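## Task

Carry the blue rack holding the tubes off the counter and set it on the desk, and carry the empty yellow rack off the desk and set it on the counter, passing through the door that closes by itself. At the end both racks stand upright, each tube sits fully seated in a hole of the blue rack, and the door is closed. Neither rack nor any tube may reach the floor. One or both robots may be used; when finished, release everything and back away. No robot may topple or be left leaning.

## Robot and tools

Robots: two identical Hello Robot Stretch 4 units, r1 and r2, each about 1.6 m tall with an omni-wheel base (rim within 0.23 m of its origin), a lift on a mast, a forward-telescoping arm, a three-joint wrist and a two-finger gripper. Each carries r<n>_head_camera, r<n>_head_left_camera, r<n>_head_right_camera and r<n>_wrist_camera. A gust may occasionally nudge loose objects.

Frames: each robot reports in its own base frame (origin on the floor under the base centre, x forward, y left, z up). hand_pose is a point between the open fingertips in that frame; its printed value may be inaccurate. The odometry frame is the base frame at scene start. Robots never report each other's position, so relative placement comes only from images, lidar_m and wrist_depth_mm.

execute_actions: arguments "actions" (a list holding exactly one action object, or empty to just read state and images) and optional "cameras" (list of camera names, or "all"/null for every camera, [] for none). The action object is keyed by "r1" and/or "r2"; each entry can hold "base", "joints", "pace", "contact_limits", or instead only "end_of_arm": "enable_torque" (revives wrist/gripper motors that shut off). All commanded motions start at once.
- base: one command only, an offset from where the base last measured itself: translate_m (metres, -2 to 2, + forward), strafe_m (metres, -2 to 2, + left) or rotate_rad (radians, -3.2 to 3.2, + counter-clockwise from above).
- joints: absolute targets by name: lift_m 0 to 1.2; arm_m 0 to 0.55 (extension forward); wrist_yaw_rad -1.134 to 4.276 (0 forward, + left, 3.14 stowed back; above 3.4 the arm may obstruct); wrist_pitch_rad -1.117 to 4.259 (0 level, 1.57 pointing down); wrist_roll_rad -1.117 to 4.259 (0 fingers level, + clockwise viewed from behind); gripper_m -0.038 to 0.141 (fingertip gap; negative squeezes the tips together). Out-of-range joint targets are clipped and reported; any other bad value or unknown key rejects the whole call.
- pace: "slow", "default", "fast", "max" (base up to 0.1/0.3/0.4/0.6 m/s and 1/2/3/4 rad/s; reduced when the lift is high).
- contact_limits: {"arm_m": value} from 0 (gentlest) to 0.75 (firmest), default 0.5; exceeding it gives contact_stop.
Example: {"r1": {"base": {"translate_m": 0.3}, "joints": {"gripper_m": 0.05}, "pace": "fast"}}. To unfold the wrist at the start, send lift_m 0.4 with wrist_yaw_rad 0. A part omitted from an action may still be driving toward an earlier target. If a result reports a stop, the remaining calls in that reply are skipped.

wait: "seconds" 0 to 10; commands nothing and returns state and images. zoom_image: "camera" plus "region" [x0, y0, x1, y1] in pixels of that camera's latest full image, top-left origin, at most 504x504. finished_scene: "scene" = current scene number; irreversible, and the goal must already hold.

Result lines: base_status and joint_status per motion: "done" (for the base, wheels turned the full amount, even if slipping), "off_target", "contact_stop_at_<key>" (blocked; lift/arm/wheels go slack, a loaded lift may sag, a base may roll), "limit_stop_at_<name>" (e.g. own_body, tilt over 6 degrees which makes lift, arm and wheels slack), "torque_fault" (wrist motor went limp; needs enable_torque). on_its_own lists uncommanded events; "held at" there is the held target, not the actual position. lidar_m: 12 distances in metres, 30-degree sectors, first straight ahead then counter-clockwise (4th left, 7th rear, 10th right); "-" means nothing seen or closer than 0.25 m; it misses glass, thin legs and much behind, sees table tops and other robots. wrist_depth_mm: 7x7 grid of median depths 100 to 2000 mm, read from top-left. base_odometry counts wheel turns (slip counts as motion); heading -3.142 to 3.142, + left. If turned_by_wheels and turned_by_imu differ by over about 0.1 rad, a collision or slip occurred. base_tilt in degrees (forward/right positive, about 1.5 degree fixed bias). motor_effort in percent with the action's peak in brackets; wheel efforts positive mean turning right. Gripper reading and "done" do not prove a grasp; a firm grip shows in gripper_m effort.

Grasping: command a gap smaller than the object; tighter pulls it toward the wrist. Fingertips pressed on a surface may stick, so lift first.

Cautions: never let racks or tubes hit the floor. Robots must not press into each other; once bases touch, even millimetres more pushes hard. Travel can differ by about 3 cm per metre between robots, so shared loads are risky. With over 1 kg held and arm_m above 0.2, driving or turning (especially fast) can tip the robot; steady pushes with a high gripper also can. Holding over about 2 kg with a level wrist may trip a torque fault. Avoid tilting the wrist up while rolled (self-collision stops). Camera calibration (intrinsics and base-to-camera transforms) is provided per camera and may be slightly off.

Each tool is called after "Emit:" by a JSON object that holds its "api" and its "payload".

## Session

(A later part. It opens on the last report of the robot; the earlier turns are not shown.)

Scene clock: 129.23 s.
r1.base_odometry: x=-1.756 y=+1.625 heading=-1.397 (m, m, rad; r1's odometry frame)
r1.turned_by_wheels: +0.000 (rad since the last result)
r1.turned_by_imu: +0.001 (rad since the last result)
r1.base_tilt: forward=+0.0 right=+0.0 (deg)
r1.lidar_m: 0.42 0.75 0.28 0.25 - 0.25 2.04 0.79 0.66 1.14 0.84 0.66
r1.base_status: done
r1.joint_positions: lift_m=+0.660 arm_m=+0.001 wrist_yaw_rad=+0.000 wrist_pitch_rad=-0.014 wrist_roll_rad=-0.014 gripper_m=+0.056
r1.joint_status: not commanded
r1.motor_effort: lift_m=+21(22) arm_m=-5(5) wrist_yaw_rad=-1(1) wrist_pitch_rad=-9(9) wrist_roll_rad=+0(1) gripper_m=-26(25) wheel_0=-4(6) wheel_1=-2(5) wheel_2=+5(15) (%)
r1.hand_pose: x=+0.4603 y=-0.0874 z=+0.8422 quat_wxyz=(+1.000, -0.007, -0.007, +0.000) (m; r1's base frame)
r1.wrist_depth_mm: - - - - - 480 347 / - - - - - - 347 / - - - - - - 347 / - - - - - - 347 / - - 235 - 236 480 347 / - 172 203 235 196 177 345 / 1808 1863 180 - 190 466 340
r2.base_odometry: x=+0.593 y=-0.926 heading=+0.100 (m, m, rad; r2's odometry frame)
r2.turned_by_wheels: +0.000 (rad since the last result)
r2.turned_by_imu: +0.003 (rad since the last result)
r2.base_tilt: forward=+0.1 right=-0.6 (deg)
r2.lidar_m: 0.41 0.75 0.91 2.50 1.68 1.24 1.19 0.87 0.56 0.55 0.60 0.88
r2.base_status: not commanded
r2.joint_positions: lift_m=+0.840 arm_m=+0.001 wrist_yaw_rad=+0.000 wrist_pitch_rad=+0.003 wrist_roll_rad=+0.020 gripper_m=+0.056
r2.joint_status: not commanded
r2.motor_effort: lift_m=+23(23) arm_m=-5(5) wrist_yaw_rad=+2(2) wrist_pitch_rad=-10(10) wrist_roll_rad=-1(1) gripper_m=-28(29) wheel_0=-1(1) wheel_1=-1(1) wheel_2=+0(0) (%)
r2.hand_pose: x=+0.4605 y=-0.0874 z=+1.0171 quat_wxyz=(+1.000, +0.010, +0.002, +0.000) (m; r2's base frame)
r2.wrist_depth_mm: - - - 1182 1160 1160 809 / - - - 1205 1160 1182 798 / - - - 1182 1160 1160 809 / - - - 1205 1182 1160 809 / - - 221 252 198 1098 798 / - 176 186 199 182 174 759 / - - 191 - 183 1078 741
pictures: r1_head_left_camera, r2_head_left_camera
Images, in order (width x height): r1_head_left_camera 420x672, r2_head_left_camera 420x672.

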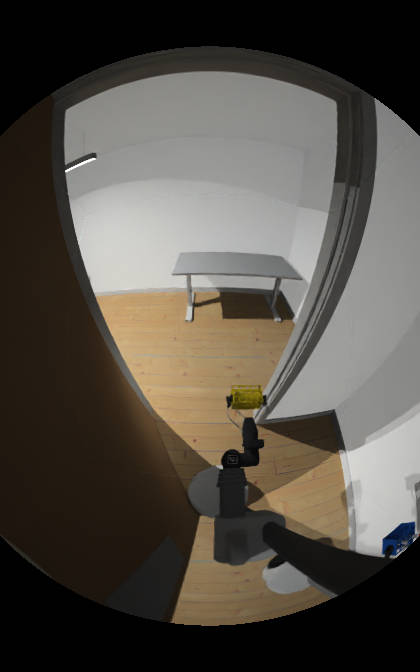

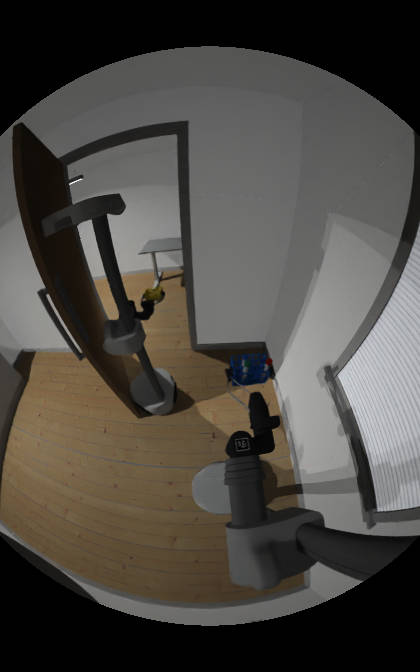

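Emit:
{"api": "execute_actions", "payload": {"actions": [{"r1":{"base":{"strafe_m":0.3},"pace":"slow"}}], "cameras": ["r1_head_left_camera"]}}

Emit:
{"api": "execute_actions", "payload": {"actions": [{"r1":{"base":{"rotate_rad":-2.6},"pace":"slow"}}], "cameras": ["r1_head_right_camera","r2_head_left_camera"]}}

Scene clock: 138.67 s.
r1.base_odometry: x=-1.461 y=+1.677 heading=-1.396 (m, m, rad; r1's odometry frame)
r1.turned_by_wheels: +0.000 (rad since the last result)
r1.turned_by_imu: +0.001 (rad since the last result)
r1.base_tilt: forward=+0.1 right=+0.0 (deg)
r1.lidar_m: 0.43 0.30 0.25 - 0.25 0.28 2.04 0.99 0.92 1.45 0.85 0.87
r1.base_status: done
r1.joint_positions: lift_m=+0.660 arm_m=+0.001 wrist_yaw_rad=+0.000 wrist_pitch_rad=-0.014 wrist_roll_rad=-0.014 gripper_m=+0.056
r1.joint_status: not commanded
r1.motor_effort: lift_m=+21(21) arm_m=-5(5) wrist_yaw_rad=-1(0) wrist_pitch_rad=-9(8) wrist_roll_rad=+0(1) gripper_m=-23(24) wheel_0=-3(7) wheel_1=+6(8) wheel_2=+0(1) (%)
r1.hand_pose: x=+0.4603 y=-0.0874 z=+0.8422 quat_wxyz=(+1.000, -0.007, -0.007, +0.000) (m; r1's base frame)
r1.wrist_depth_mm: - - - - - - 1863 / - - - - - - 1808 / - - - - - - 1863 / - - - - - - 1756 / - - 235 - 236 - 1808 / - 172 203 235 196 177 1808 / 1756 1863 181 - 190 1863 1756
r2.base_odometry: x=+0.593 y=-0.926 heading=+0.100 (m, m, rad; r2's odometry frame)
r2.turned_by_wheels: +0.000 (rad since the last result)
r2.turned_by_imu: +0.002 (rad since the last result)
r2.base_tilt: forward=+0.1 right=-0.6 (deg)
r2.lidar_m: 0.40 0.95 0.96 2.50 1.68 1.23 1.16 0.86 0.59 0.54 0.59 0.88
r2.base_status: not commanded
r2.joint_positions: lift_m=+0.840 arm_m=+0.001 wrist_yaw_rad=+0.000 wrist_pitch_rad=+0.003 wrist_roll_rad=+0.020 gripper_m=+0.056
r2.joint_status: not commanded
r2.motor_effort: lift_m=+23(23) arm_m=-5(5) wrist_yaw_rad=+2(2) wrist_pitch_rad=-10(11) wrist_roll_rad=-1(1) gripper_m=-28(28) wheel_0=-1(1) wheel_1=-1(1) wheel_2=+0(0) (%)
r2.hand_pose: x=+0.4605 y=-0.0874 z=+1.0171 quat_wxyz=(+1.000, +0.010, +0.002, +0.000) (m; r2's base frame)
r2.wrist_depth_mm: - - - 1182 1182 1138 809 / - - - 1182 1182 1160 809 / - - - 1182 1160 1160 809 / - - - 1182 1160 1182 809 / - - 222 252 198 1098 809 / - 176 187 198 183 174 750 / - - 191 - 182 1060 732
pictures: r1_head_left_camera
Images, in order (width x height): r1_head_left_camera 420x672.

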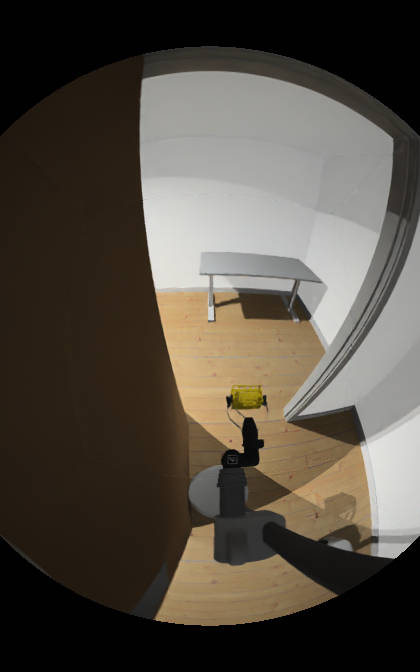

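Scene clock: 142.53 s.
r1.base_odometry: x=-1.461 y=+1.676 heading=+2.288 (m, m, rad; r1's odometry frame)
r1.turned_by_wheels: -2.599 (rad since the last result)
r1.turned_by_imu: -2.649 (rad since the last result)
r1.base_tilt: forward=+0.0 right=+0.0 (deg)
r1.lidar_m: 0.43 0.90 1.43 0.85 0.89 1.89 0.32 0.25 - 0.25 0.30 2.04
r1.base_status: done
r1.joint_positions: lift_m=+0.660 arm_m=+0.001 wrist_yaw_rad=+0.000 wrist_pitch_rad=-0.014 wrist_roll_rad=-0.014 gripper_m=+0.056
r1.joint_status: not commanded
r1.motor_effort: lift_m=+21(21) arm_m=-4(5) wrist_yaw_rad=+0(3) wrist_pitch_rad=-8(9) wrist_roll_rad=-1(0) gripper_m=-26(24) wheel_0=+4(4) wheel_1=+1(11) wheel_2=+6(12) (%)
r1.hand_pose: x=+0.4601 y=-0.0874 z=+0.8423 quat_wxyz=(+1.000, -0.007, -0.007, +0.000) (m; r1's base frame)
r1.wrist_depth_mm: 1229 1397 1921 - 1808 1618 1464 / 1182 991 1983 - 1808 1618 1464 / 741 1008 1983 - 1808 1618 1499 / 1229 1397 - - 1808 1618 1464 / 1229 1397 236 1921 236 1618 1464 / 1255 172 203 235 196 176 1464 / 1205 1430 181 - 190 1618 1464
r2.base_odometry: x=+0.593 y=-0.926 heading=+0.100 (m, m, rad; r2's odometry frame)
r2.turned_by_wheels: +0.000 (rad since the last result)
r2.turned_by_imu: +0.001 (rad since the last result)
r2.base_tilt: forward=+0.0 right=-0.6 (deg)
r2.lidar_m: 0.38 0.96 0.71 2.50 1.69 1.23 1.17 0.88 0.60 0.55 0.61 0.86
r2.base_status: not commanded
r2.joint_positions: lift_m=+0.840 arm_m=+0.001 wrist_yaw_rad=+0.000 wrist_pitch_rad=+0.003 wrist_roll_rad=+0.020 gripper_m=+0.056
r2.joint_status: not commanded
r2.motor_effort: lift_m=+23(23) arm_m=-5(5) wrist_yaw_rad=+2(2) wrist_pitch_rad=-10(10) wrist_roll_rad=-1(1) gripper_m=-29(29) wheel_0=-1(1) wheel_1=-1(1) wheel_2=+0(0) (%)
r2.hand_pose: x=+0.4605 y=-0.0874 z=+1.0171 quat_wxyz=(+1.000, +0.010, +0.002, +0.000) (m; r2's base frame)
r2.wrist_depth_mm: - - - 1205 1205 1160 798 / - - - 1182 1160 1160 809 / - - - 1205 1182 1160 809 / - - - 1205 1160 1160 820 / - - 220 252 198 1118 798 / - 177 186 199 183 174 759 / - - 190 - 183 1078 732
pictures: r1_head_right_camera, r2_head_left_camera
Images, in order (width x height): r1_head_right_camera 420x672, r2_head_left_camera 420x672.

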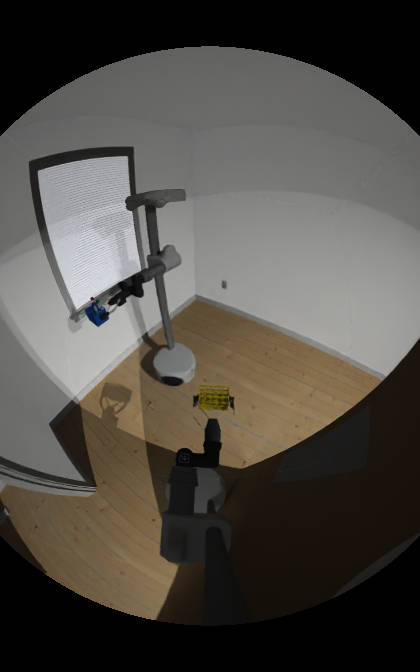

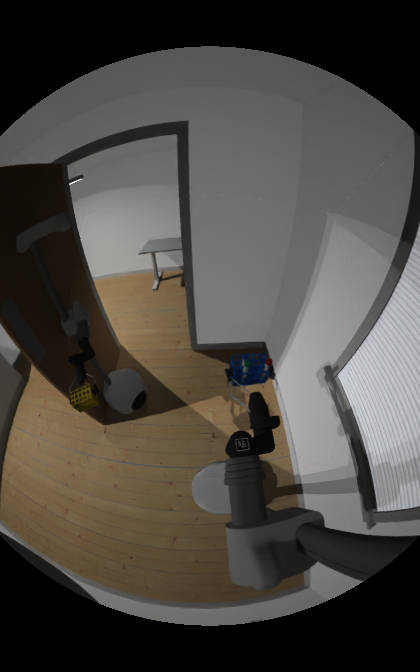

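Emit:
{"api": "execute_actions", "payload": {"actions": [{"r1":{"base":{"strafe_m":-0.3},"pace":"slow"},"r2":{"base":{"translate_m":0.45}}}], "cameras": ["r1_head_right_camera","r2_head_left_camera","r2_head_camera"]}}

Scene clock: 149.60 s.
r1.base_odometry: x=-1.235 y=+1.873 heading=+2.288 (m, m, rad; r1's odometry frame)
r1.turned_by_wheels: +0.000 (rad since the last result)
r1.turned_by_imu: -0.573 (rad since the last result)
r1.base_tilt: forward=+0.1 right=+0.0 (deg)
r1.lidar_m: 0.43 1.97 0.72 0.72 0.95 0.99 2.13 0.29 0.25 - 0.25 0.27
r1.base_status: done
r1.joint_positions: lift_m=+0.660 arm_m=+0.001 wrist_yaw_rad=+0.000 wrist_pitch_rad=-0.014 wrist_roll_rad=-0.014 gripper_m=+0.056
r1.joint_status: not commanded
r1.motor_effort: lift_m=+21(21) arm_m=-4(4) wrist_yaw_rad=-1(4) wrist_pitch_rad=-9(10) wrist_roll_rad=-1(1) gripper_m=-24(25) wheel_0=+22(25) wheel_1=-26(28) wheel_2=+5(16) (%)
r1.hand_pose: x=+0.4601 y=-0.0874 z=+0.8423 quat_wxyz=(+1.000, -0.007, -0.007, +0.000) (m; r1's base frame)
r1.wrist_depth_mm: 1618 1661 1661 1618 1661 1661 1756 / 1618 1618 1618 1618 1708 1756 1756 / 1618 1618 1618 1661 1661 1708 1708 / 1618 1618 1661 1708 1708 1756 1756 / 1618 1618 236 1661 236 1708 1756 / 1618 172 203 235 196 177 1756 / 1618 1661 181 - 190 1708 1708
r2.base_odometry: x=+1.041 y=-0.881 heading=+0.100 (m, m, rad; r2's odometry frame)
r2.turned_by_wheels: +0.000 (rad since the last result)
r2.turned_by_imu: +0.002 (rad since the last result)
r2.base_tilt: forward=+0.1 right=-0.6 (deg)
r2.lidar_m: 0.41 1.61 0.70 0.70 2.29 1.67 1.64 0.86 0.59 0.55 0.64 0.90
r2.base_status: done
r2.joint_positions: lift_m=+0.840 arm_m=+0.001 wrist_yaw_rad=+0.000 wrist_pitch_rad=+0.003 wrist_roll_rad=+0.020 gripper_m=+0.056
r2.joint_status: not commanded
r2.motor_effort: lift_m=+23(23) arm_m=-5(5) wrist_yaw_rad=+2(2) wrist_pitch_rad=-11(10) wrist_roll_rad=-1(1) gripper_m=-27(29) wheel_0=-1(3) wheel_1=+0(6) wheel_2=+1(6) (%)
r2.hand_pose: x=+0.4605 y=-0.0874 z=+1.0171 quat_wxyz=(+1.000, +0.010, +0.002, +0.000) (m; r2's base frame)
r2.wrist_depth_mm: - - 732 732 732 715 715 / - - 732 732 732 723 715 / - - 741 732 732 732 723 / - - 741 732 732 723 715 / - - 222 252 198 723 723 / - 176 187 199 183 174 723 / - - 190 - 183 732 741
pictures: r1_head_right_camera, r2_head_camera, r2_head_left_camera
Images, in order (width x height): r1_head_right_camera 420x672, r2_head_camera 420x560, r2_head_left_camera 420x672.

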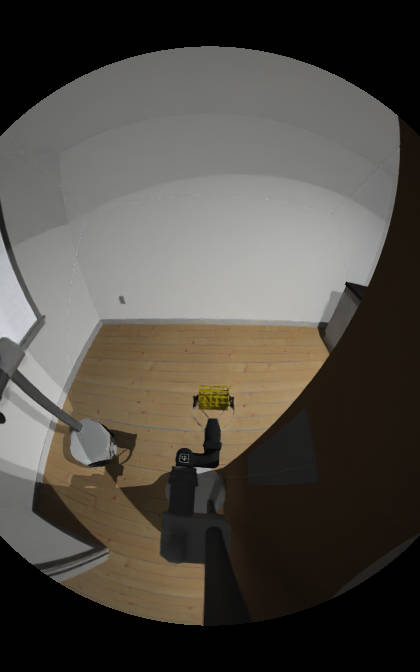

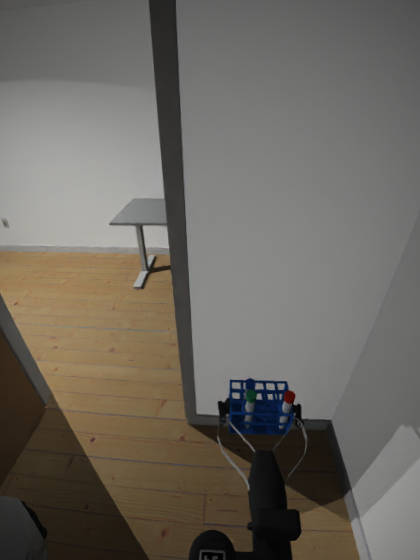

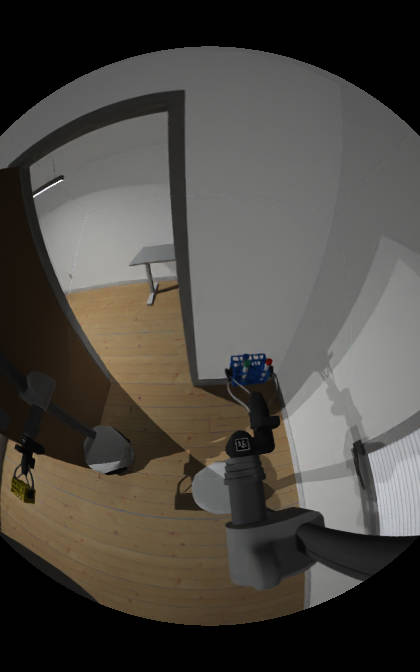

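Emit:
{"api": "execute_actions", "payload": {"actions": [{"r1":{"base":{"translate_m":0.13},"pace":"slow"},"r2":{"base":{"rotate_rad":0.56},"pace":"slow"}}], "cameras": ["r1_head_right_camera","r2_head_left_camera","r2_head_camera"]}}

Scene clock: 159.83 s.
r1.base_odometry: x=-1.321 y=+1.971 heading=+2.288 (m, m, rad; r1's odometry frame)
r1.turned_by_wheels: +0.000 (rad since the last result)
r1.turned_by_imu: +0.001 (rad since the last result)
r1.base_tilt: forward=+0.1 right=+0.1 (deg)
r1.lidar_m: 0.43 1.84 0.74 0.70 0.72 1.10 0.79 0.29 0.25 1.64 1.69 1.87
r1.base_status: done
r1.joint_positions: lift_m=+0.660 arm_m=+0.001 wrist_yaw_rad=+0.000 wrist_pitch_rad=-0.014 wrist_roll_rad=-0.014 gripper_m=+0.056
r1.joint_status: not commanded
r1.motor_effort: lift_m=+20(21) arm_m=-4(4) wrist_yaw_rad=+0(0) wrist_pitch_rad=-9(9) wrist_roll_rad=-1(0) gripper_m=-24(25) wheel_0=+3(19) wheel_1=+2(24) wheel_2=-3(11) (%)
r1.hand_pose: x=+0.4601 y=-0.0874 z=+0.8423 quat_wxyz=(+1.000, -0.007, -0.007, +0.000) (m; r1's base frame)
r1.wrist_depth_mm: 1499 1464 1537 1499 1576 1576 1618 / 1499 1537 1499 1576 1576 1576 1576 / 1499 1464 1537 1499 1576 1576 1576 / 1537 1537 1576 1576 1537 1576 1618 / 1464 1499 235 1499 236 1576 1618 / 1499 172 203 236 195 177 1576 / 1464 1499 181 - 190 1576 1618
r2.base_odometry: x=+1.041 y=-0.881 heading=+0.660 (m, m, rad; r2's odometry frame)
r2.turned_by_wheels: +0.560 (rad since the last result)
r2.turned_by_imu: +0.552 (rad since the last result)
r2.base_tilt: forward=+0.1 right=-0.7 (deg)
r2.lidar_m: 0.43 0.69 0.69 0.95 1.66 1.62 0.81 0.57 0.57 0.64 0.95 0.91
r2.base_status: done
r2.joint_positions: lift_m=+0.840 arm_m=+0.001 wrist_yaw_rad=+0.000 wrist_pitch_rad=+0.003 wrist_roll_rad=+0.020 gripper_m=+0.056
r2.joint_status: not commanded
r2.motor_effort: lift_m=+23(23) arm_m=-5(5) wrist_yaw_rad=+2(1) wrist_pitch_rad=-10(10) wrist_roll_rad=-1(2) gripper_m=-28(31) wheel_0=+0(3) wheel_1=-1(4) wheel_2=+0(4) (%)
r2.hand_pose: x=+0.4605 y=-0.0874 z=+1.0171 quat_wxyz=(+1.000, +0.010, +0.002, +0.000) (m; r2's base frame)
r2.wrist_depth_mm: 878 1060 - - - 647 591 / 878 1042 - - - 654 597 / 891 1078 - - - 654 597 / 891 1078 - - - 647 597 / 904 1078 223 252 198 640 597 / 904 177 187 200 183 175 585 / 904 1078 191 - 182 661 585
pictures: r1_head_right_camera, r2_head_camera, r2_head_left_camera
Images, in order (width x height): r1_head_right_camera 420x672, r2_head_camera 420x560, r2_head_left_camera 420x672.

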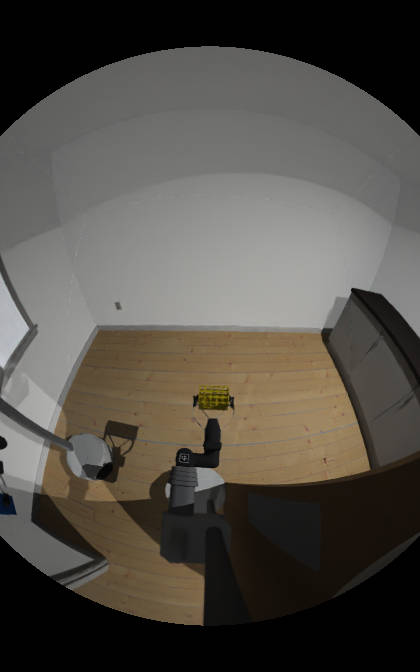

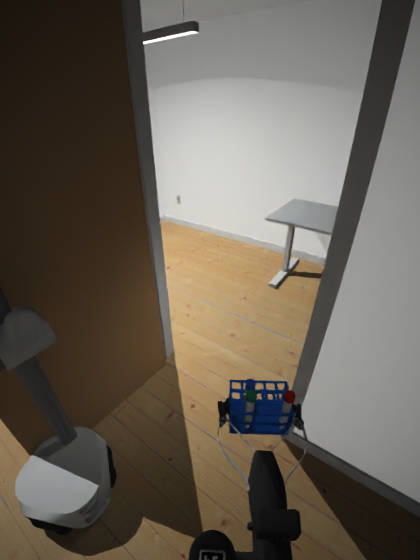

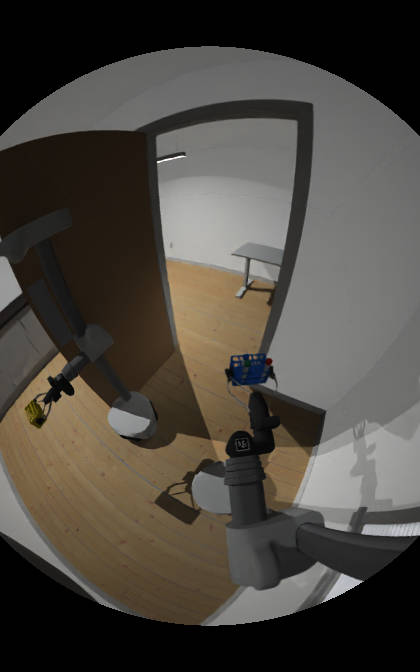

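Emit:
{"api": "execute_actions", "payload": {"actions": [{"r2":{"base":{"translate_m":1.12}}}], "cameras": []}}

Emit:
{"api": "execute_actions", "payload": {"actions": [{"r2":{"base":{"rotate_rad":-0.56},"pace":"slow"}}], "cameras": ["r1_head_right_camera","r2_head_left_camera","r2_head_camera"]}}

Scene clock: 169.13 s.
r1.base_odometry: x=-1.321 y=+1.971 heading=+2.288 (m, m, rad; r1's odometry frame)
r1.turned_by_wheels: +0.000 (rad since the last result)
r1.turned_by_imu: +0.001 (rad since the last result)
r1.base_tilt: forward=+0.1 right=+0.0 (deg)
r1.lidar_m: 0.42 1.82 1.57 1.48 1.24 0.66 0.68 0.28 0.25 1.66 1.68 1.85
r1.base_status: not commanded
r1.joint_positions: lift_m=+0.660 arm_m=+0.001 wrist_yaw_rad=+0.000 wrist_pitch_rad=-0.014 wrist_roll_rad=-0.014 gripper_m=+0.056
r1.joint_status: not commanded
r1.motor_effort: lift_m=+21(21) arm_m=-4(4) wrist_yaw_rad=+0(1) wrist_pitch_rad=-9(9) wrist_roll_rad=-1(1) gripper_m=-24(26) wheel_0=+4(3) wheel_1=+2(2) wheel_2=-4(4) (%)
r1.hand_pose: x=+0.4601 y=-0.0874 z=+0.8423 quat_wxyz=(+1.000, -0.007, -0.007, +0.000) (m; r1's base frame)
r1.wrist_depth_mm: 1499 1499 1537 1499 1537 1576 1576 / 1464 1499 1537 1576 1576 1576 1576 / 1499 1464 1576 1537 1576 1576 1618 / 1499 1499 1537 1537 1576 1576 1576 / 1464 1499 235 1537 236 1618 1618 / 1499 172 202 236 195 176 1576 / 1464 1499 181 - 190 1576 1618
r2.base_odometry: x=+1.926 y=-0.194 heading=+0.660 (m, m, rad; r2's odometry frame)
r2.turned_by_wheels: +0.000 (rad since the last result)
r2.turned_by_imu: +0.002 (rad since the last result)
r2.base_tilt: forward=+0.1 right=-0.6 (deg)
r2.lidar_m: 0.40 0.51 0.44 0.47 0.64 0.69 1.66 1.23 0.39 0.41 1.38 1.32
r2.base_status: done
r2.joint_positions: lift_m=+0.840 arm_m=+0.001 wrist_yaw_rad=+0.000 wrist_pitch_rad=+0.003 wrist_roll_rad=+0.020 gripper_m=+0.056
r2.joint_status: not commanded
r2.motor_effort: lift_m=+23(23) arm_m=-5(5) wrist_yaw_rad=+2(2) wrist_pitch_rad=-11(10) wrist_roll_rad=-1(1) gripper_m=-26(30) wheel_0=+0(4) wheel_1=+0(4) wheel_2=+0(10) (%)
r2.hand_pose: x=+0.4605 y=-0.0874 z=+1.0171 quat_wxyz=(+1.000, +0.010, +0.002, +0.000) (m; r2's base frame)
r2.wrist_depth_mm: - - - - 1983 1808 1618 / - - - - 1983 1756 1576 / - - - - - 1708 1576 / - - - - - 1808 1576 / - - 212 252 198 1708 1537 / - 177 185 200 183 174 1078 / - - 190 - 183 1756 1576
pictures: none
No camera images: the call's "cameras" was empty. Leave "cameras" out to get every camera's image.

Scene clock: 170.90 s.
r1.base_odometry: x=-1.321 y=+1.971 heading=+2.288 (m, m, rad; r1's odometry frame)
r1.turned_by_wheels: +0.000 (rad since the last result)
r1.turned_by_imu: +0.000 (rad since the last result)
r1.base_tilt: forward=+0.0 right=+0.0 (deg)
r1.lidar_m: 0.43 1.83 1.56 1.48 1.25 0.67 0.70 0.28 0.25 1.65 1.70 1.85
r1.base_status: not commanded
r1.joint_positions: lift_m=+0.660 arm_m=+0.001 wrist_yaw_rad=+0.000 wrist_pitch_rad=-0.014 wrist_roll_rad=-0.014 gripper_m=+0.056
r1.joint_status: not commanded
r1.motor_effort: lift_m=+20(21) arm_m=-4(4) wrist_yaw_rad=-1(1) wrist_pitch_rad=-8(9) wrist_roll_rad=-1(1) gripper_m=-24(23) wheel_0=+3(3) wheel_1=+2(2) wheel_2=-4(3) (%)
r1.hand_pose: x=+0.4601 y=-0.0874 z=+0.8423 quat_wxyz=(+1.000, -0.007, -0.007, +0.000) (m; r1's base frame)
r1.wrist_depth_mm: 1499 1464 1576 1537 1537 1576 1618 / 1499 1499 1537 1537 1576 1576 1618 / 1499 1499 1499 1576 1576 1618 1576 / 1499 1499 1499 1537 1576 1537 1576 / 1464 1537 234 1537 236 1618 1618 / 1499 172 202 236 196 177 1576 / 1499 1499 181 - 190 1537 1618
r2.base_odometry: x=+1.926 y=-0.194 heading=+0.100 (m, m, rad; r2's odometry frame)
r2.turned_by_wheels: -0.560 (rad since the last result)
r2.turned_by_imu: -0.550 (rad since the last result)
r2.base_tilt: forward=+0.1 right=-0.6 (deg)
r2.lidar_m: 0.41 1.41 0.52 0.44 0.48 0.67 0.70 1.69 1.26 0.38 0.40 1.41
r2.base_status: done
r2.joint_positions: lift_m=+0.840 arm_m=+0.001 wrist_yaw_rad=+0.000 wrist_pitch_rad=+0.003 wrist_roll_rad=+0.020 gripper_m=+0.056
r2.joint_status: not commanded
r2.motor_effort: lift_m=+23(23) arm_m=-5(5) wrist_yaw_rad=+3(1) wrist_pitch_rad=-10(10) wrist_roll_rad=-1(1) gripper_m=-30(25) wheel_0=+0(4) wheel_1=+1(3) wheel_2=+0(4) (%)
r2.hand_pose: x=+0.4605 y=-0.0874 z=+1.0171 quat_wxyz=(+1.000, +0.010, +0.002, +0.000) (m; r2's base frame)
r2.wrist_depth_mm: 1983 1921 1983 1921 1863 1921 1708 / 1983 1921 1983 1921 1863 1921 1708 / 1983 1983 1921 1983 1921 1863 1708 / 1983 1983 1983 1921 1921 1983 1708 / 1983 1921 212 252 199 1921 1618 / - 176 184 199 183 174 1308 / - 1983 191 - 183 1863 1576
pictures: r1_head_right_camera, r2_head_camera, r2_head_left_camera
Images, in order (width x height): r1_head_right_camera 420x672, r2_head_camera 420x560, r2_head_left_camera 420x672.

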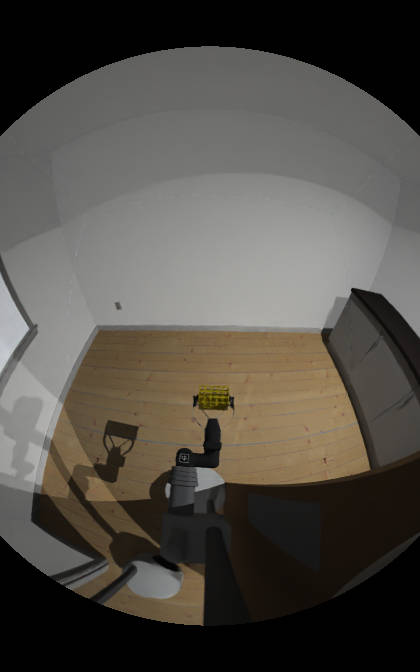

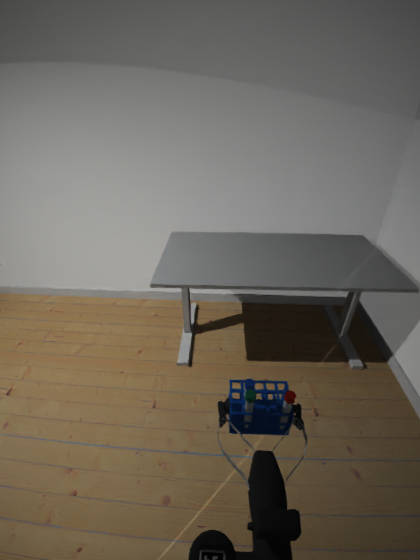

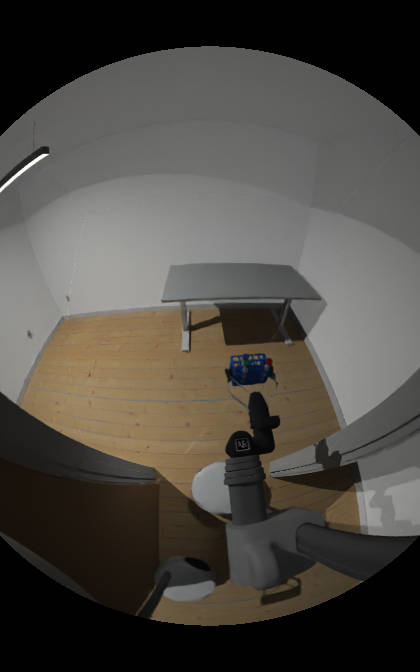

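Emit:
{"api": "execute_actions", "payload": {"actions": [{"r1":{"base":{"translate_m":0.42},"joints":{"lift_m":0.83},"pace":"slow"},"r2":{"base":{"translate_m":0.9},"joints":{"lift_m":0.68}}}], "cameras": ["r1_head_right_camera","r2_head_camera"]}}

Emit:
{"api": "execute_actions", "payload": {"actions": [{"r1":{"base":{"rotate_rad":-1.47},"pace":"slow"},"r2":{"joints":{"arm_m":0.25}}}], "cameras": ["r1_head_right_camera","r2_head_camera","r2_wrist_camera"]}}

Scene clock: 181.13 s.
r1.base_odometry: x=-1.597 y=+2.287 heading=+2.288 (m, m, rad; r1's odometry frame)
r1.turned_by_wheels: +0.000 (rad since the last result)
r1.turned_by_imu: +0.001 (rad since the last result)
r1.base_tilt: forward=+0.1 right=+0.0 (deg)
r1.lidar_m: 0.43 1.39 1.57 1.50 1.55 1.34 1.27 1.30 1.71 1.61 1.65 1.42
r1.base_status: done
r1.joint_positions: lift_m=+0.830 arm_m=+0.001 wrist_yaw_rad=+0.000 wrist_pitch_rad=-0.014 wrist_roll_rad=-0.014 gripper_m=+0.056
r1.joint_status: all done
r1.motor_effort: lift_m=+23(26) arm_m=-4(4) wrist_yaw_rad=-2(3) wrist_pitch_rad=-9(9) wrist_roll_rad=-1(0) gripper_m=-26(24) wheel_0=+2(5) wheel_1=+4(5) wheel_2=-3(10) (%)
r1.hand_pose: x=+0.4601 y=-0.0874 z=+1.0121 quat_wxyz=(+1.000, -0.007, -0.007, +0.000) (m; r1's base frame)
r1.wrist_depth_mm: 1078 1098 1118 1118 1138 1138 1160 / 1078 1098 1118 1118 1138 1138 1182 / 1078 1098 1098 1118 1138 1160 1160 / 1078 1098 1118 1138 1138 1160 1160 / 1098 1098 235 1118 236 1138 1160 / 1098 172 203 235 196 177 1138 / 1060 1098 181 - 190 1138 1138
r2.base_odometry: x=+2.821 y=-0.104 heading=+0.100 (m, m, rad; r2's odometry frame)
r2.turned_by_wheels: +0.000 (rad since the last result)
r2.turned_by_imu: +0.002 (rad since the last result)
r2.base_tilt: forward=+0.1 right=-0.6 (deg)
r2.lidar_m: 0.41 0.46 1.83 2.47 1.04 0.84 0.79 0.84 1.08 1.18 0.66 0.42
r2.base_status: done
r2.joint_positions: lift_m=+0.680 arm_m=+0.001 wrist_yaw_rad=+0.000 wrist_pitch_rad=+0.003 wrist_roll_rad=+0.020 gripper_m=+0.056
r2.joint_status: all done
r2.motor_effort: lift_m=+19(22) arm_m=-5(5) wrist_yaw_rad=+2(2) wrist_pitch_rad=-11(10) wrist_roll_rad=-1(1) gripper_m=-26(29) wheel_0=+0(5) wheel_1=+0(5) wheel_2=+1(12) (%)
r2.hand_pose: x=+0.4605 y=-0.0874 z=+0.8574 quat_wxyz=(+1.000, +0.010, +0.002, +0.000) (m; r2's base frame)
r2.wrist_depth_mm: 1060 1060 1060 1042 1042 1025 1008 / 1078 1060 1042 1042 1042 1025 1025 / 1060 1060 1025 1025 1025 1025 1025 / 1078 1060 1042 1042 1060 1060 1008 / 1060 1060 211 253 198 1042 1025 / 544 177 185 199 183 175 591 / 384 379 191 - 183 399 397
pictures: r1_head_right_camera, r2_head_camera
Images, in order (width x height): r1_head_right_camera 420x672, r2_head_camera 420x560.

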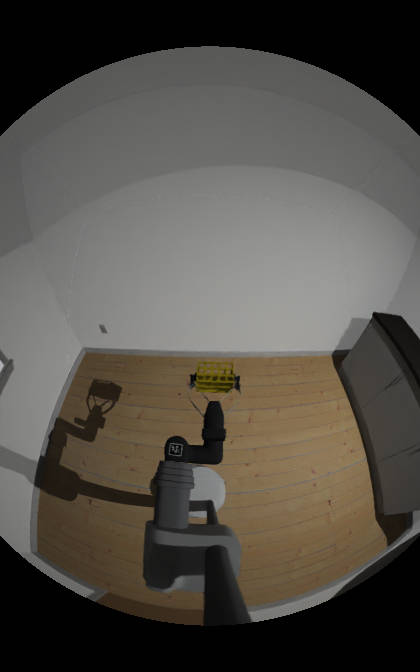

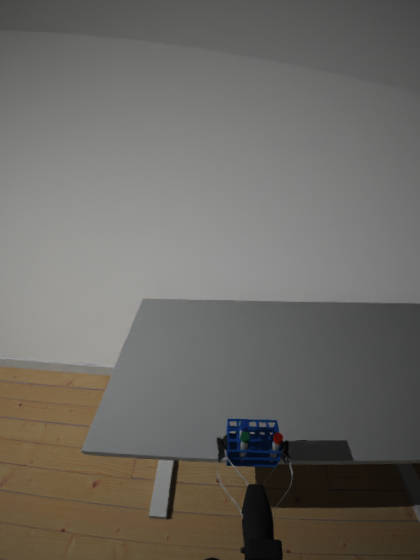

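Scene clock: 183.90 s.
r1.base_odometry: x=-1.597 y=+2.287 heading=+0.819 (m, m, rad; r1's odometry frame)
r1.turned_by_wheels: -1.469 (rad since the last result)
r1.turned_by_imu: -1.498 (rad since the last result)
r1.base_tilt: forward=+0.2 right=+0.0 (deg)
r1.lidar_m: 0.43 1.69 1.38 1.34 1.42 1.53 1.50 1.63 1.30 1.26 1.34 1.65
r1.base_status: done
r1.joint_positions: lift_m=+0.830 arm_m=+0.001 wrist_yaw_rad=+0.000 wrist_pitch_rad=-0.014 wrist_roll_rad=-0.014 gripper_m=+0.056
r1.joint_status: not commanded
r1.motor_effort: lift_m=+22(23) arm_m=-4(4) wrist_yaw_rad=-1(2) wrist_pitch_rad=-9(8) wrist_roll_rad=+0(1) gripper_m=-24(24) wheel_0=+3(6) wheel_1=+2(8) wheel_2=+2(7) (%)
r1.hand_pose: x=+0.4601 y=-0.0874 z=+1.0121 quat_wxyz=(+1.000, -0.007, -0.007, +0.000) (m; r1's base frame)
r1.wrist_depth_mm: 1756 - - - 1921 1921 1756 / 1756 - - - 1983 1921 1808 / 1808 - - - 1921 1921 1808 / 1808 - - 1983 1983 1921 1756 / 1397 1397 235 1336 236 1618 1808 / 1430 172 202 235 195 177 1808 / 1430 1430 181 - 190 1366 1708
r2.base_odometry: x=+2.821 y=-0.104 heading=+0.100 (m, m, rad; r2's odometry frame)
r2.turned_by_wheels: +0.000 (rad since the last result)
r2.turned_by_imu: +0.001 (rad since the last result)
r2.base_tilt: forward=+0.1 right=-0.6 (deg)
r2.lidar_m: 0.44 0.47 1.83 2.51 1.04 0.85 0.79 0.81 1.08 1.22 0.65 0.47
r2.base_status: not commanded
r2.joint_positions: lift_m=+0.680 arm_m=+0.249 wrist_yaw_rad=+0.000 wrist_pitch_rad=+0.003 wrist_roll_rad=+0.020 gripper_m=+0.056
r2.joint_status: all done
r2.motor_effort: lift_m=+19(19) arm_m=+5(6) wrist_yaw_rad=+2(1) wrist_pitch_rad=-10(10) wrist_roll_rad=-1(1) gripper_m=-32(28) wheel_0=+0(0) wheel_1=+0(0) wheel_2=+0(1) (%)
r2.hand_pose: x=+0.7085 y=-0.0874 z=+0.8574 quat_wxyz=(+1.000, +0.010, +0.002, +0.000) (m; r2's base frame)
r2.wrist_depth_mm: 809 809 798 788 778 778 768 / 809 820 798 788 788 768 768 / 809 809 809 809 788 788 778 / 820 820 809 788 809 788 778 / 820 820 212 252 198 778 788 / 539 176 185 199 182 174 591 / 379 379 190 - 183 397 392
pictures: r1_head_right_camera, r2_head_camera, r2_wrist_camera
camera_calibration (this result's frames):
r2_wrist_camera: T_world_to_cam=[[0.0387235, -0.999233, -0.00590405, -0.0988456], [-0.0185084, 0.00519024, -0.999815, 0.922837], [0.999079, 0.0388256, -0.0182932, -0.459626], [0, 0, 0, 1]] pos_world=[0.48011, -0.0857142, 0.913675]
Images, in order (width x height): r1_head_right_camera 420x672, r2_head_camera 420x560, r2_wrist_camera 616x392.

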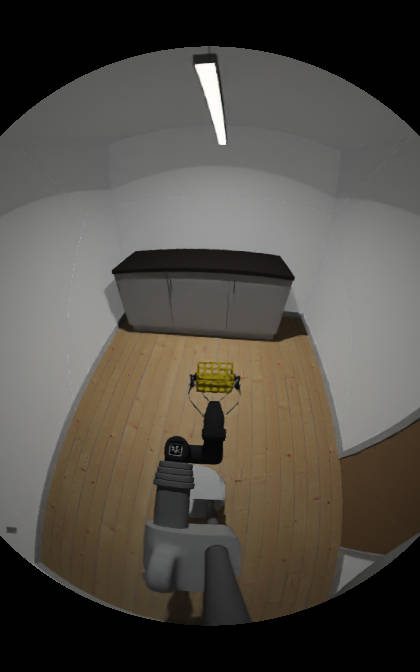

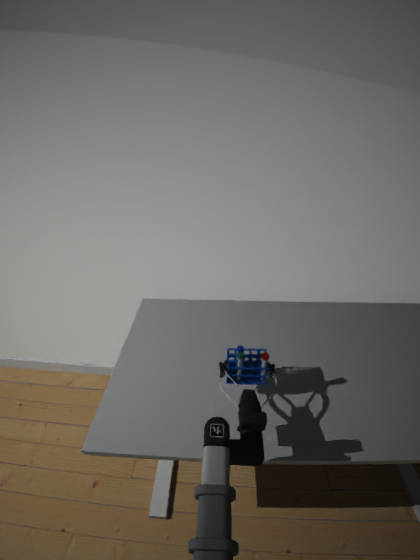

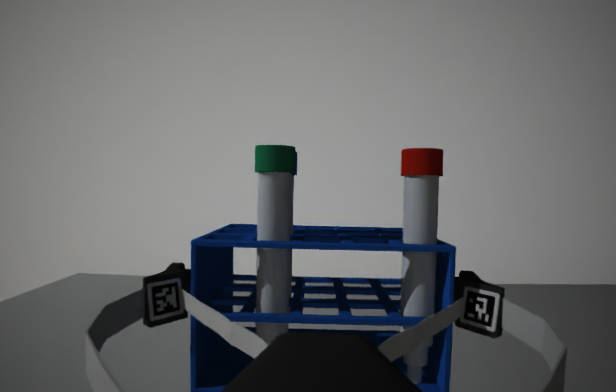

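Emit:
{"api": "execute_actions", "payload": {"actions": [{"r1":{"base":{"translate_m":1.1},"joints":{"lift_m":0.84,"arm_m":0.25},"pace":"fast"},"r2":{"joints":{"lift_m":0.597},"pace":"slow"}}], "cameras": ["r1_head_camera","r2_wrist_camera"]}}

Scene clock: 190.70 s.
r1.base_odometry: x=-0.845 y=+3.090 heading=+0.819 (m, m, rad; r1's odometry frame)
r1.turned_by_wheels: +0.000 (rad since the last result)
r1.turned_by_imu: +0.002 (rad since the last result)
r1.base_tilt: forward=+0.0 right=+0.0 (deg)
r1.lidar_m: 0.48 0.52 0.73 1.27 1.36 1.94 2.63 1.79 1.37 1.32 0.67 0.52
r1.base_status: done
r1.joint_positions: lift_m=+0.840 arm_m=+0.249 wrist_yaw_rad=+0.000 wrist_pitch_rad=-0.014 wrist_roll_rad=-0.014 gripper_m=+0.056
r1.joint_status: all done
r1.motor_effort: lift_m=+22(26) arm_m=+5(6) wrist_yaw_rad=-1(1) wrist_pitch_rad=-9(9) wrist_roll_rad=-1(1) gripper_m=-23(25) wheel_0=+0(8) wheel_1=+2(8) wheel_2=+1(13) (%)
r1.hand_pose: x=+0.7085 y=-0.0874 z=+1.0222 quat_wxyz=(+1.000, -0.007, -0.007, +0.000) (m; r1's base frame)
r1.wrist_depth_mm: 661 661 647 640 640 621 609 / 668 661 647 640 634 621 615 / 668 654 647 640 634 627 621 / 661 654 647 640 627 627 615 / 661 661 235 640 236 627 615 / 477 172 203 235 196 177 496 / 319 327 181 - 190 332 327
r2.base_odometry: x=+2.821 y=-0.104 heading=+0.100 (m, m, rad; r2's odometry frame)
r2.turned_by_wheels: +0.000 (rad since the last result)
r2.turned_by_imu: +0.002 (rad since the last result)
r2.base_tilt: forward=+0.1 right=-0.6 (deg)
r2.lidar_m: 0.45 0.46 1.84 2.50 1.03 0.83 0.79 0.83 1.06 1.20 0.65 0.48
r2.base_status: not commanded
r2.joint_positions: lift_m=+0.597 arm_m=+0.249 wrist_yaw_rad=+0.000 wrist_pitch_rad=+0.003 wrist_roll_rad=+0.020 gripper_m=+0.056
r2.joint_status: all done
r2.motor_effort: lift_m=+18(20) arm_m=+5(5) wrist_yaw_rad=+1(2) wrist_pitch_rad=-10(10) wrist_roll_rad=-1(1) gripper_m=-29(29) wheel_0=+0(0) wheel_1=+0(0) wheel_2=+1(0) (%)
r2.hand_pose: x=+0.7085 y=-0.0874 z=+0.7746 quat_wxyz=(+1.000, +0.010, +0.002, +0.000) (m; r2's base frame)
r2.wrist_depth_mm: 809 798 798 788 788 778 768 / 820 809 798 798 788 778 768 / 820 809 809 788 798 778 788 / 820 809 798 798 798 788 778 / 544 564 212 253 198 634 647 / 301 176 185 198 183 174 330 / 214 213 190 - 183 223 214
pictures: r1_head_camera, r2_wrist_camera
camera_calibration (this result's frames):
r2_wrist_camera: T_world_to_cam=[[0.0387235, -0.999233, -0.00590417, -0.099335], [-0.0185083, 0.00519036, -0.999815, 0.839961], [0.999079, 0.0388256, -0.0182931, -0.461143], [0, 0, 0, 1]] pos_world=[0.480111, -0.0857142, 0.830784]
Images, in order (width x height): r1_head_camera 420x560, r2_wrist_camera 616x392.

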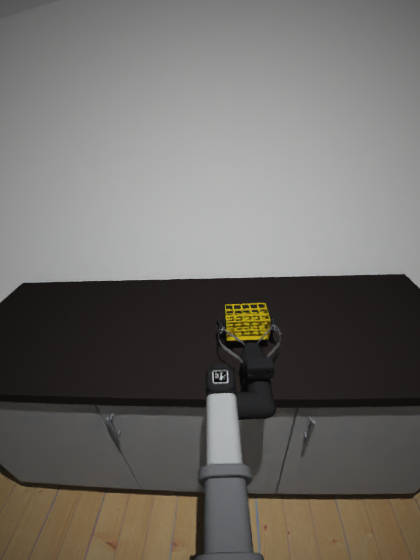

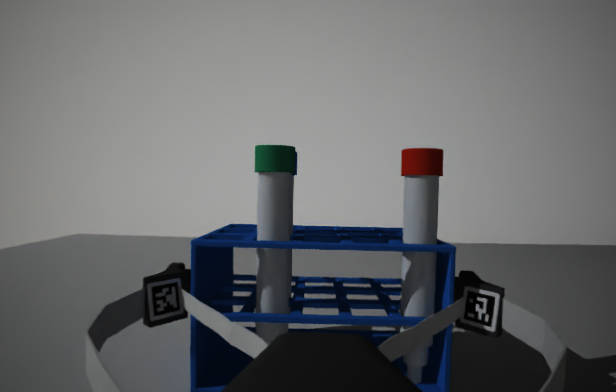

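Emit:
{"api": "execute_actions", "payload": {"actions": [{"r1":{"joints":{"lift_m":0.780},"pace":"slow"},"r2":{"joints":{"lift_m":0.591},"pace":"slow"}}], "cameras": []}}

Scene clock: 195.57 s.
r1.base_odometry: x=-0.845 y=+3.090 heading=+0.819 (m, m, rad; r1's odometry frame)
r1.turned_by_wheels: +0.000 (rad since the last result)
r1.turned_by_imu: +0.000 (rad since the last result)
r1.base_tilt: forward=+0.1 right=+0.0 (deg)
r1.lidar_m: 0.51 0.54 0.74 1.27 1.36 1.96 2.62 1.80 1.39 1.32 0.69 0.52
r1.base_status: not commanded
r1.joint_positions: lift_m=+0.780 arm_m=+0.249 wrist_yaw_rad=+0.000 wrist_pitch_rad=-0.018 wrist_roll_rad=-0.014 gripper_m=+0.056
r1.joint_status: all done
r1.motor_effort: lift_m=+14(21) arm_m=+5(5) wrist_yaw_rad=+0(1) wrist_pitch_rad=+1(9) wrist_roll_rad=+0(1) gripper_m=-25(24) wheel_0=+1(1) wheel_1=+2(2) wheel_2=+1(2) (%)
r1.hand_pose: x=+0.7085 y=-0.0874 z=+0.9638 quat_wxyz=(+1.000, -0.007, -0.009, +0.000) (m; r1's base frame)
r1.wrist_depth_mm: 668 654 654 647 640 621 621 / 668 661 654 640 634 627 615 / 676 661 647 647 634 634 621 / 668 661 654 647 634 627 621 / 615 661 235 477 236 627 615 / 312 172 202 236 195 177 329 / 207 213 181 - 190 216 214
r2.base_odometry: x=+2.821 y=-0.104 heading=+0.100 (m, m, rad; r2's odometry frame)
r2.turned_by_wheels: +0.000 (rad since the last result)
r2.turned_by_imu: +0.001 (rad since the last result)
r2.base_tilt: forward=+0.0 right=-0.5 (deg)
r2.lidar_m: 0.44 0.47 1.80 2.49 1.05 0.83 0.81 0.83 1.08 1.22 0.67 0.49
r2.base_status: not commanded
r2.joint_positions: lift_m=+0.591 arm_m=+0.249 wrist_yaw_rad=+0.000 wrist_pitch_rad=+0.001 wrist_roll_rad=+0.020 gripper_m=+0.056
r2.joint_status: all done
r2.motor_effort: lift_m=+16(17) arm_m=+5(5) wrist_yaw_rad=+2(2) wrist_pitch_rad=-5(11) wrist_roll_rad=-1(1) gripper_m=-29(30) wheel_0=+0(0) wheel_1=+0(0) wheel_2=+1(0) (%)
r2.hand_pose: x=+0.7085 y=-0.0874 z=+0.7692 quat_wxyz=(+1.000, +0.010, +0.001, +0.000) (m; r2's base frame)
r2.wrist_depth_mm: 809 809 798 788 788 778 768 / 809 798 809 809 778 778 778 / 820 809 798 788 778 788 768 / 820 809 798 798 788 778 778 / 530 554 212 253 198 621 627 / 290 177 186 200 183 174 320 / 206 206 190 - 183 214 200
pictures: none
No camera images: the call's "cameras" was empty. Leave "cameras" out to get every camera's image.


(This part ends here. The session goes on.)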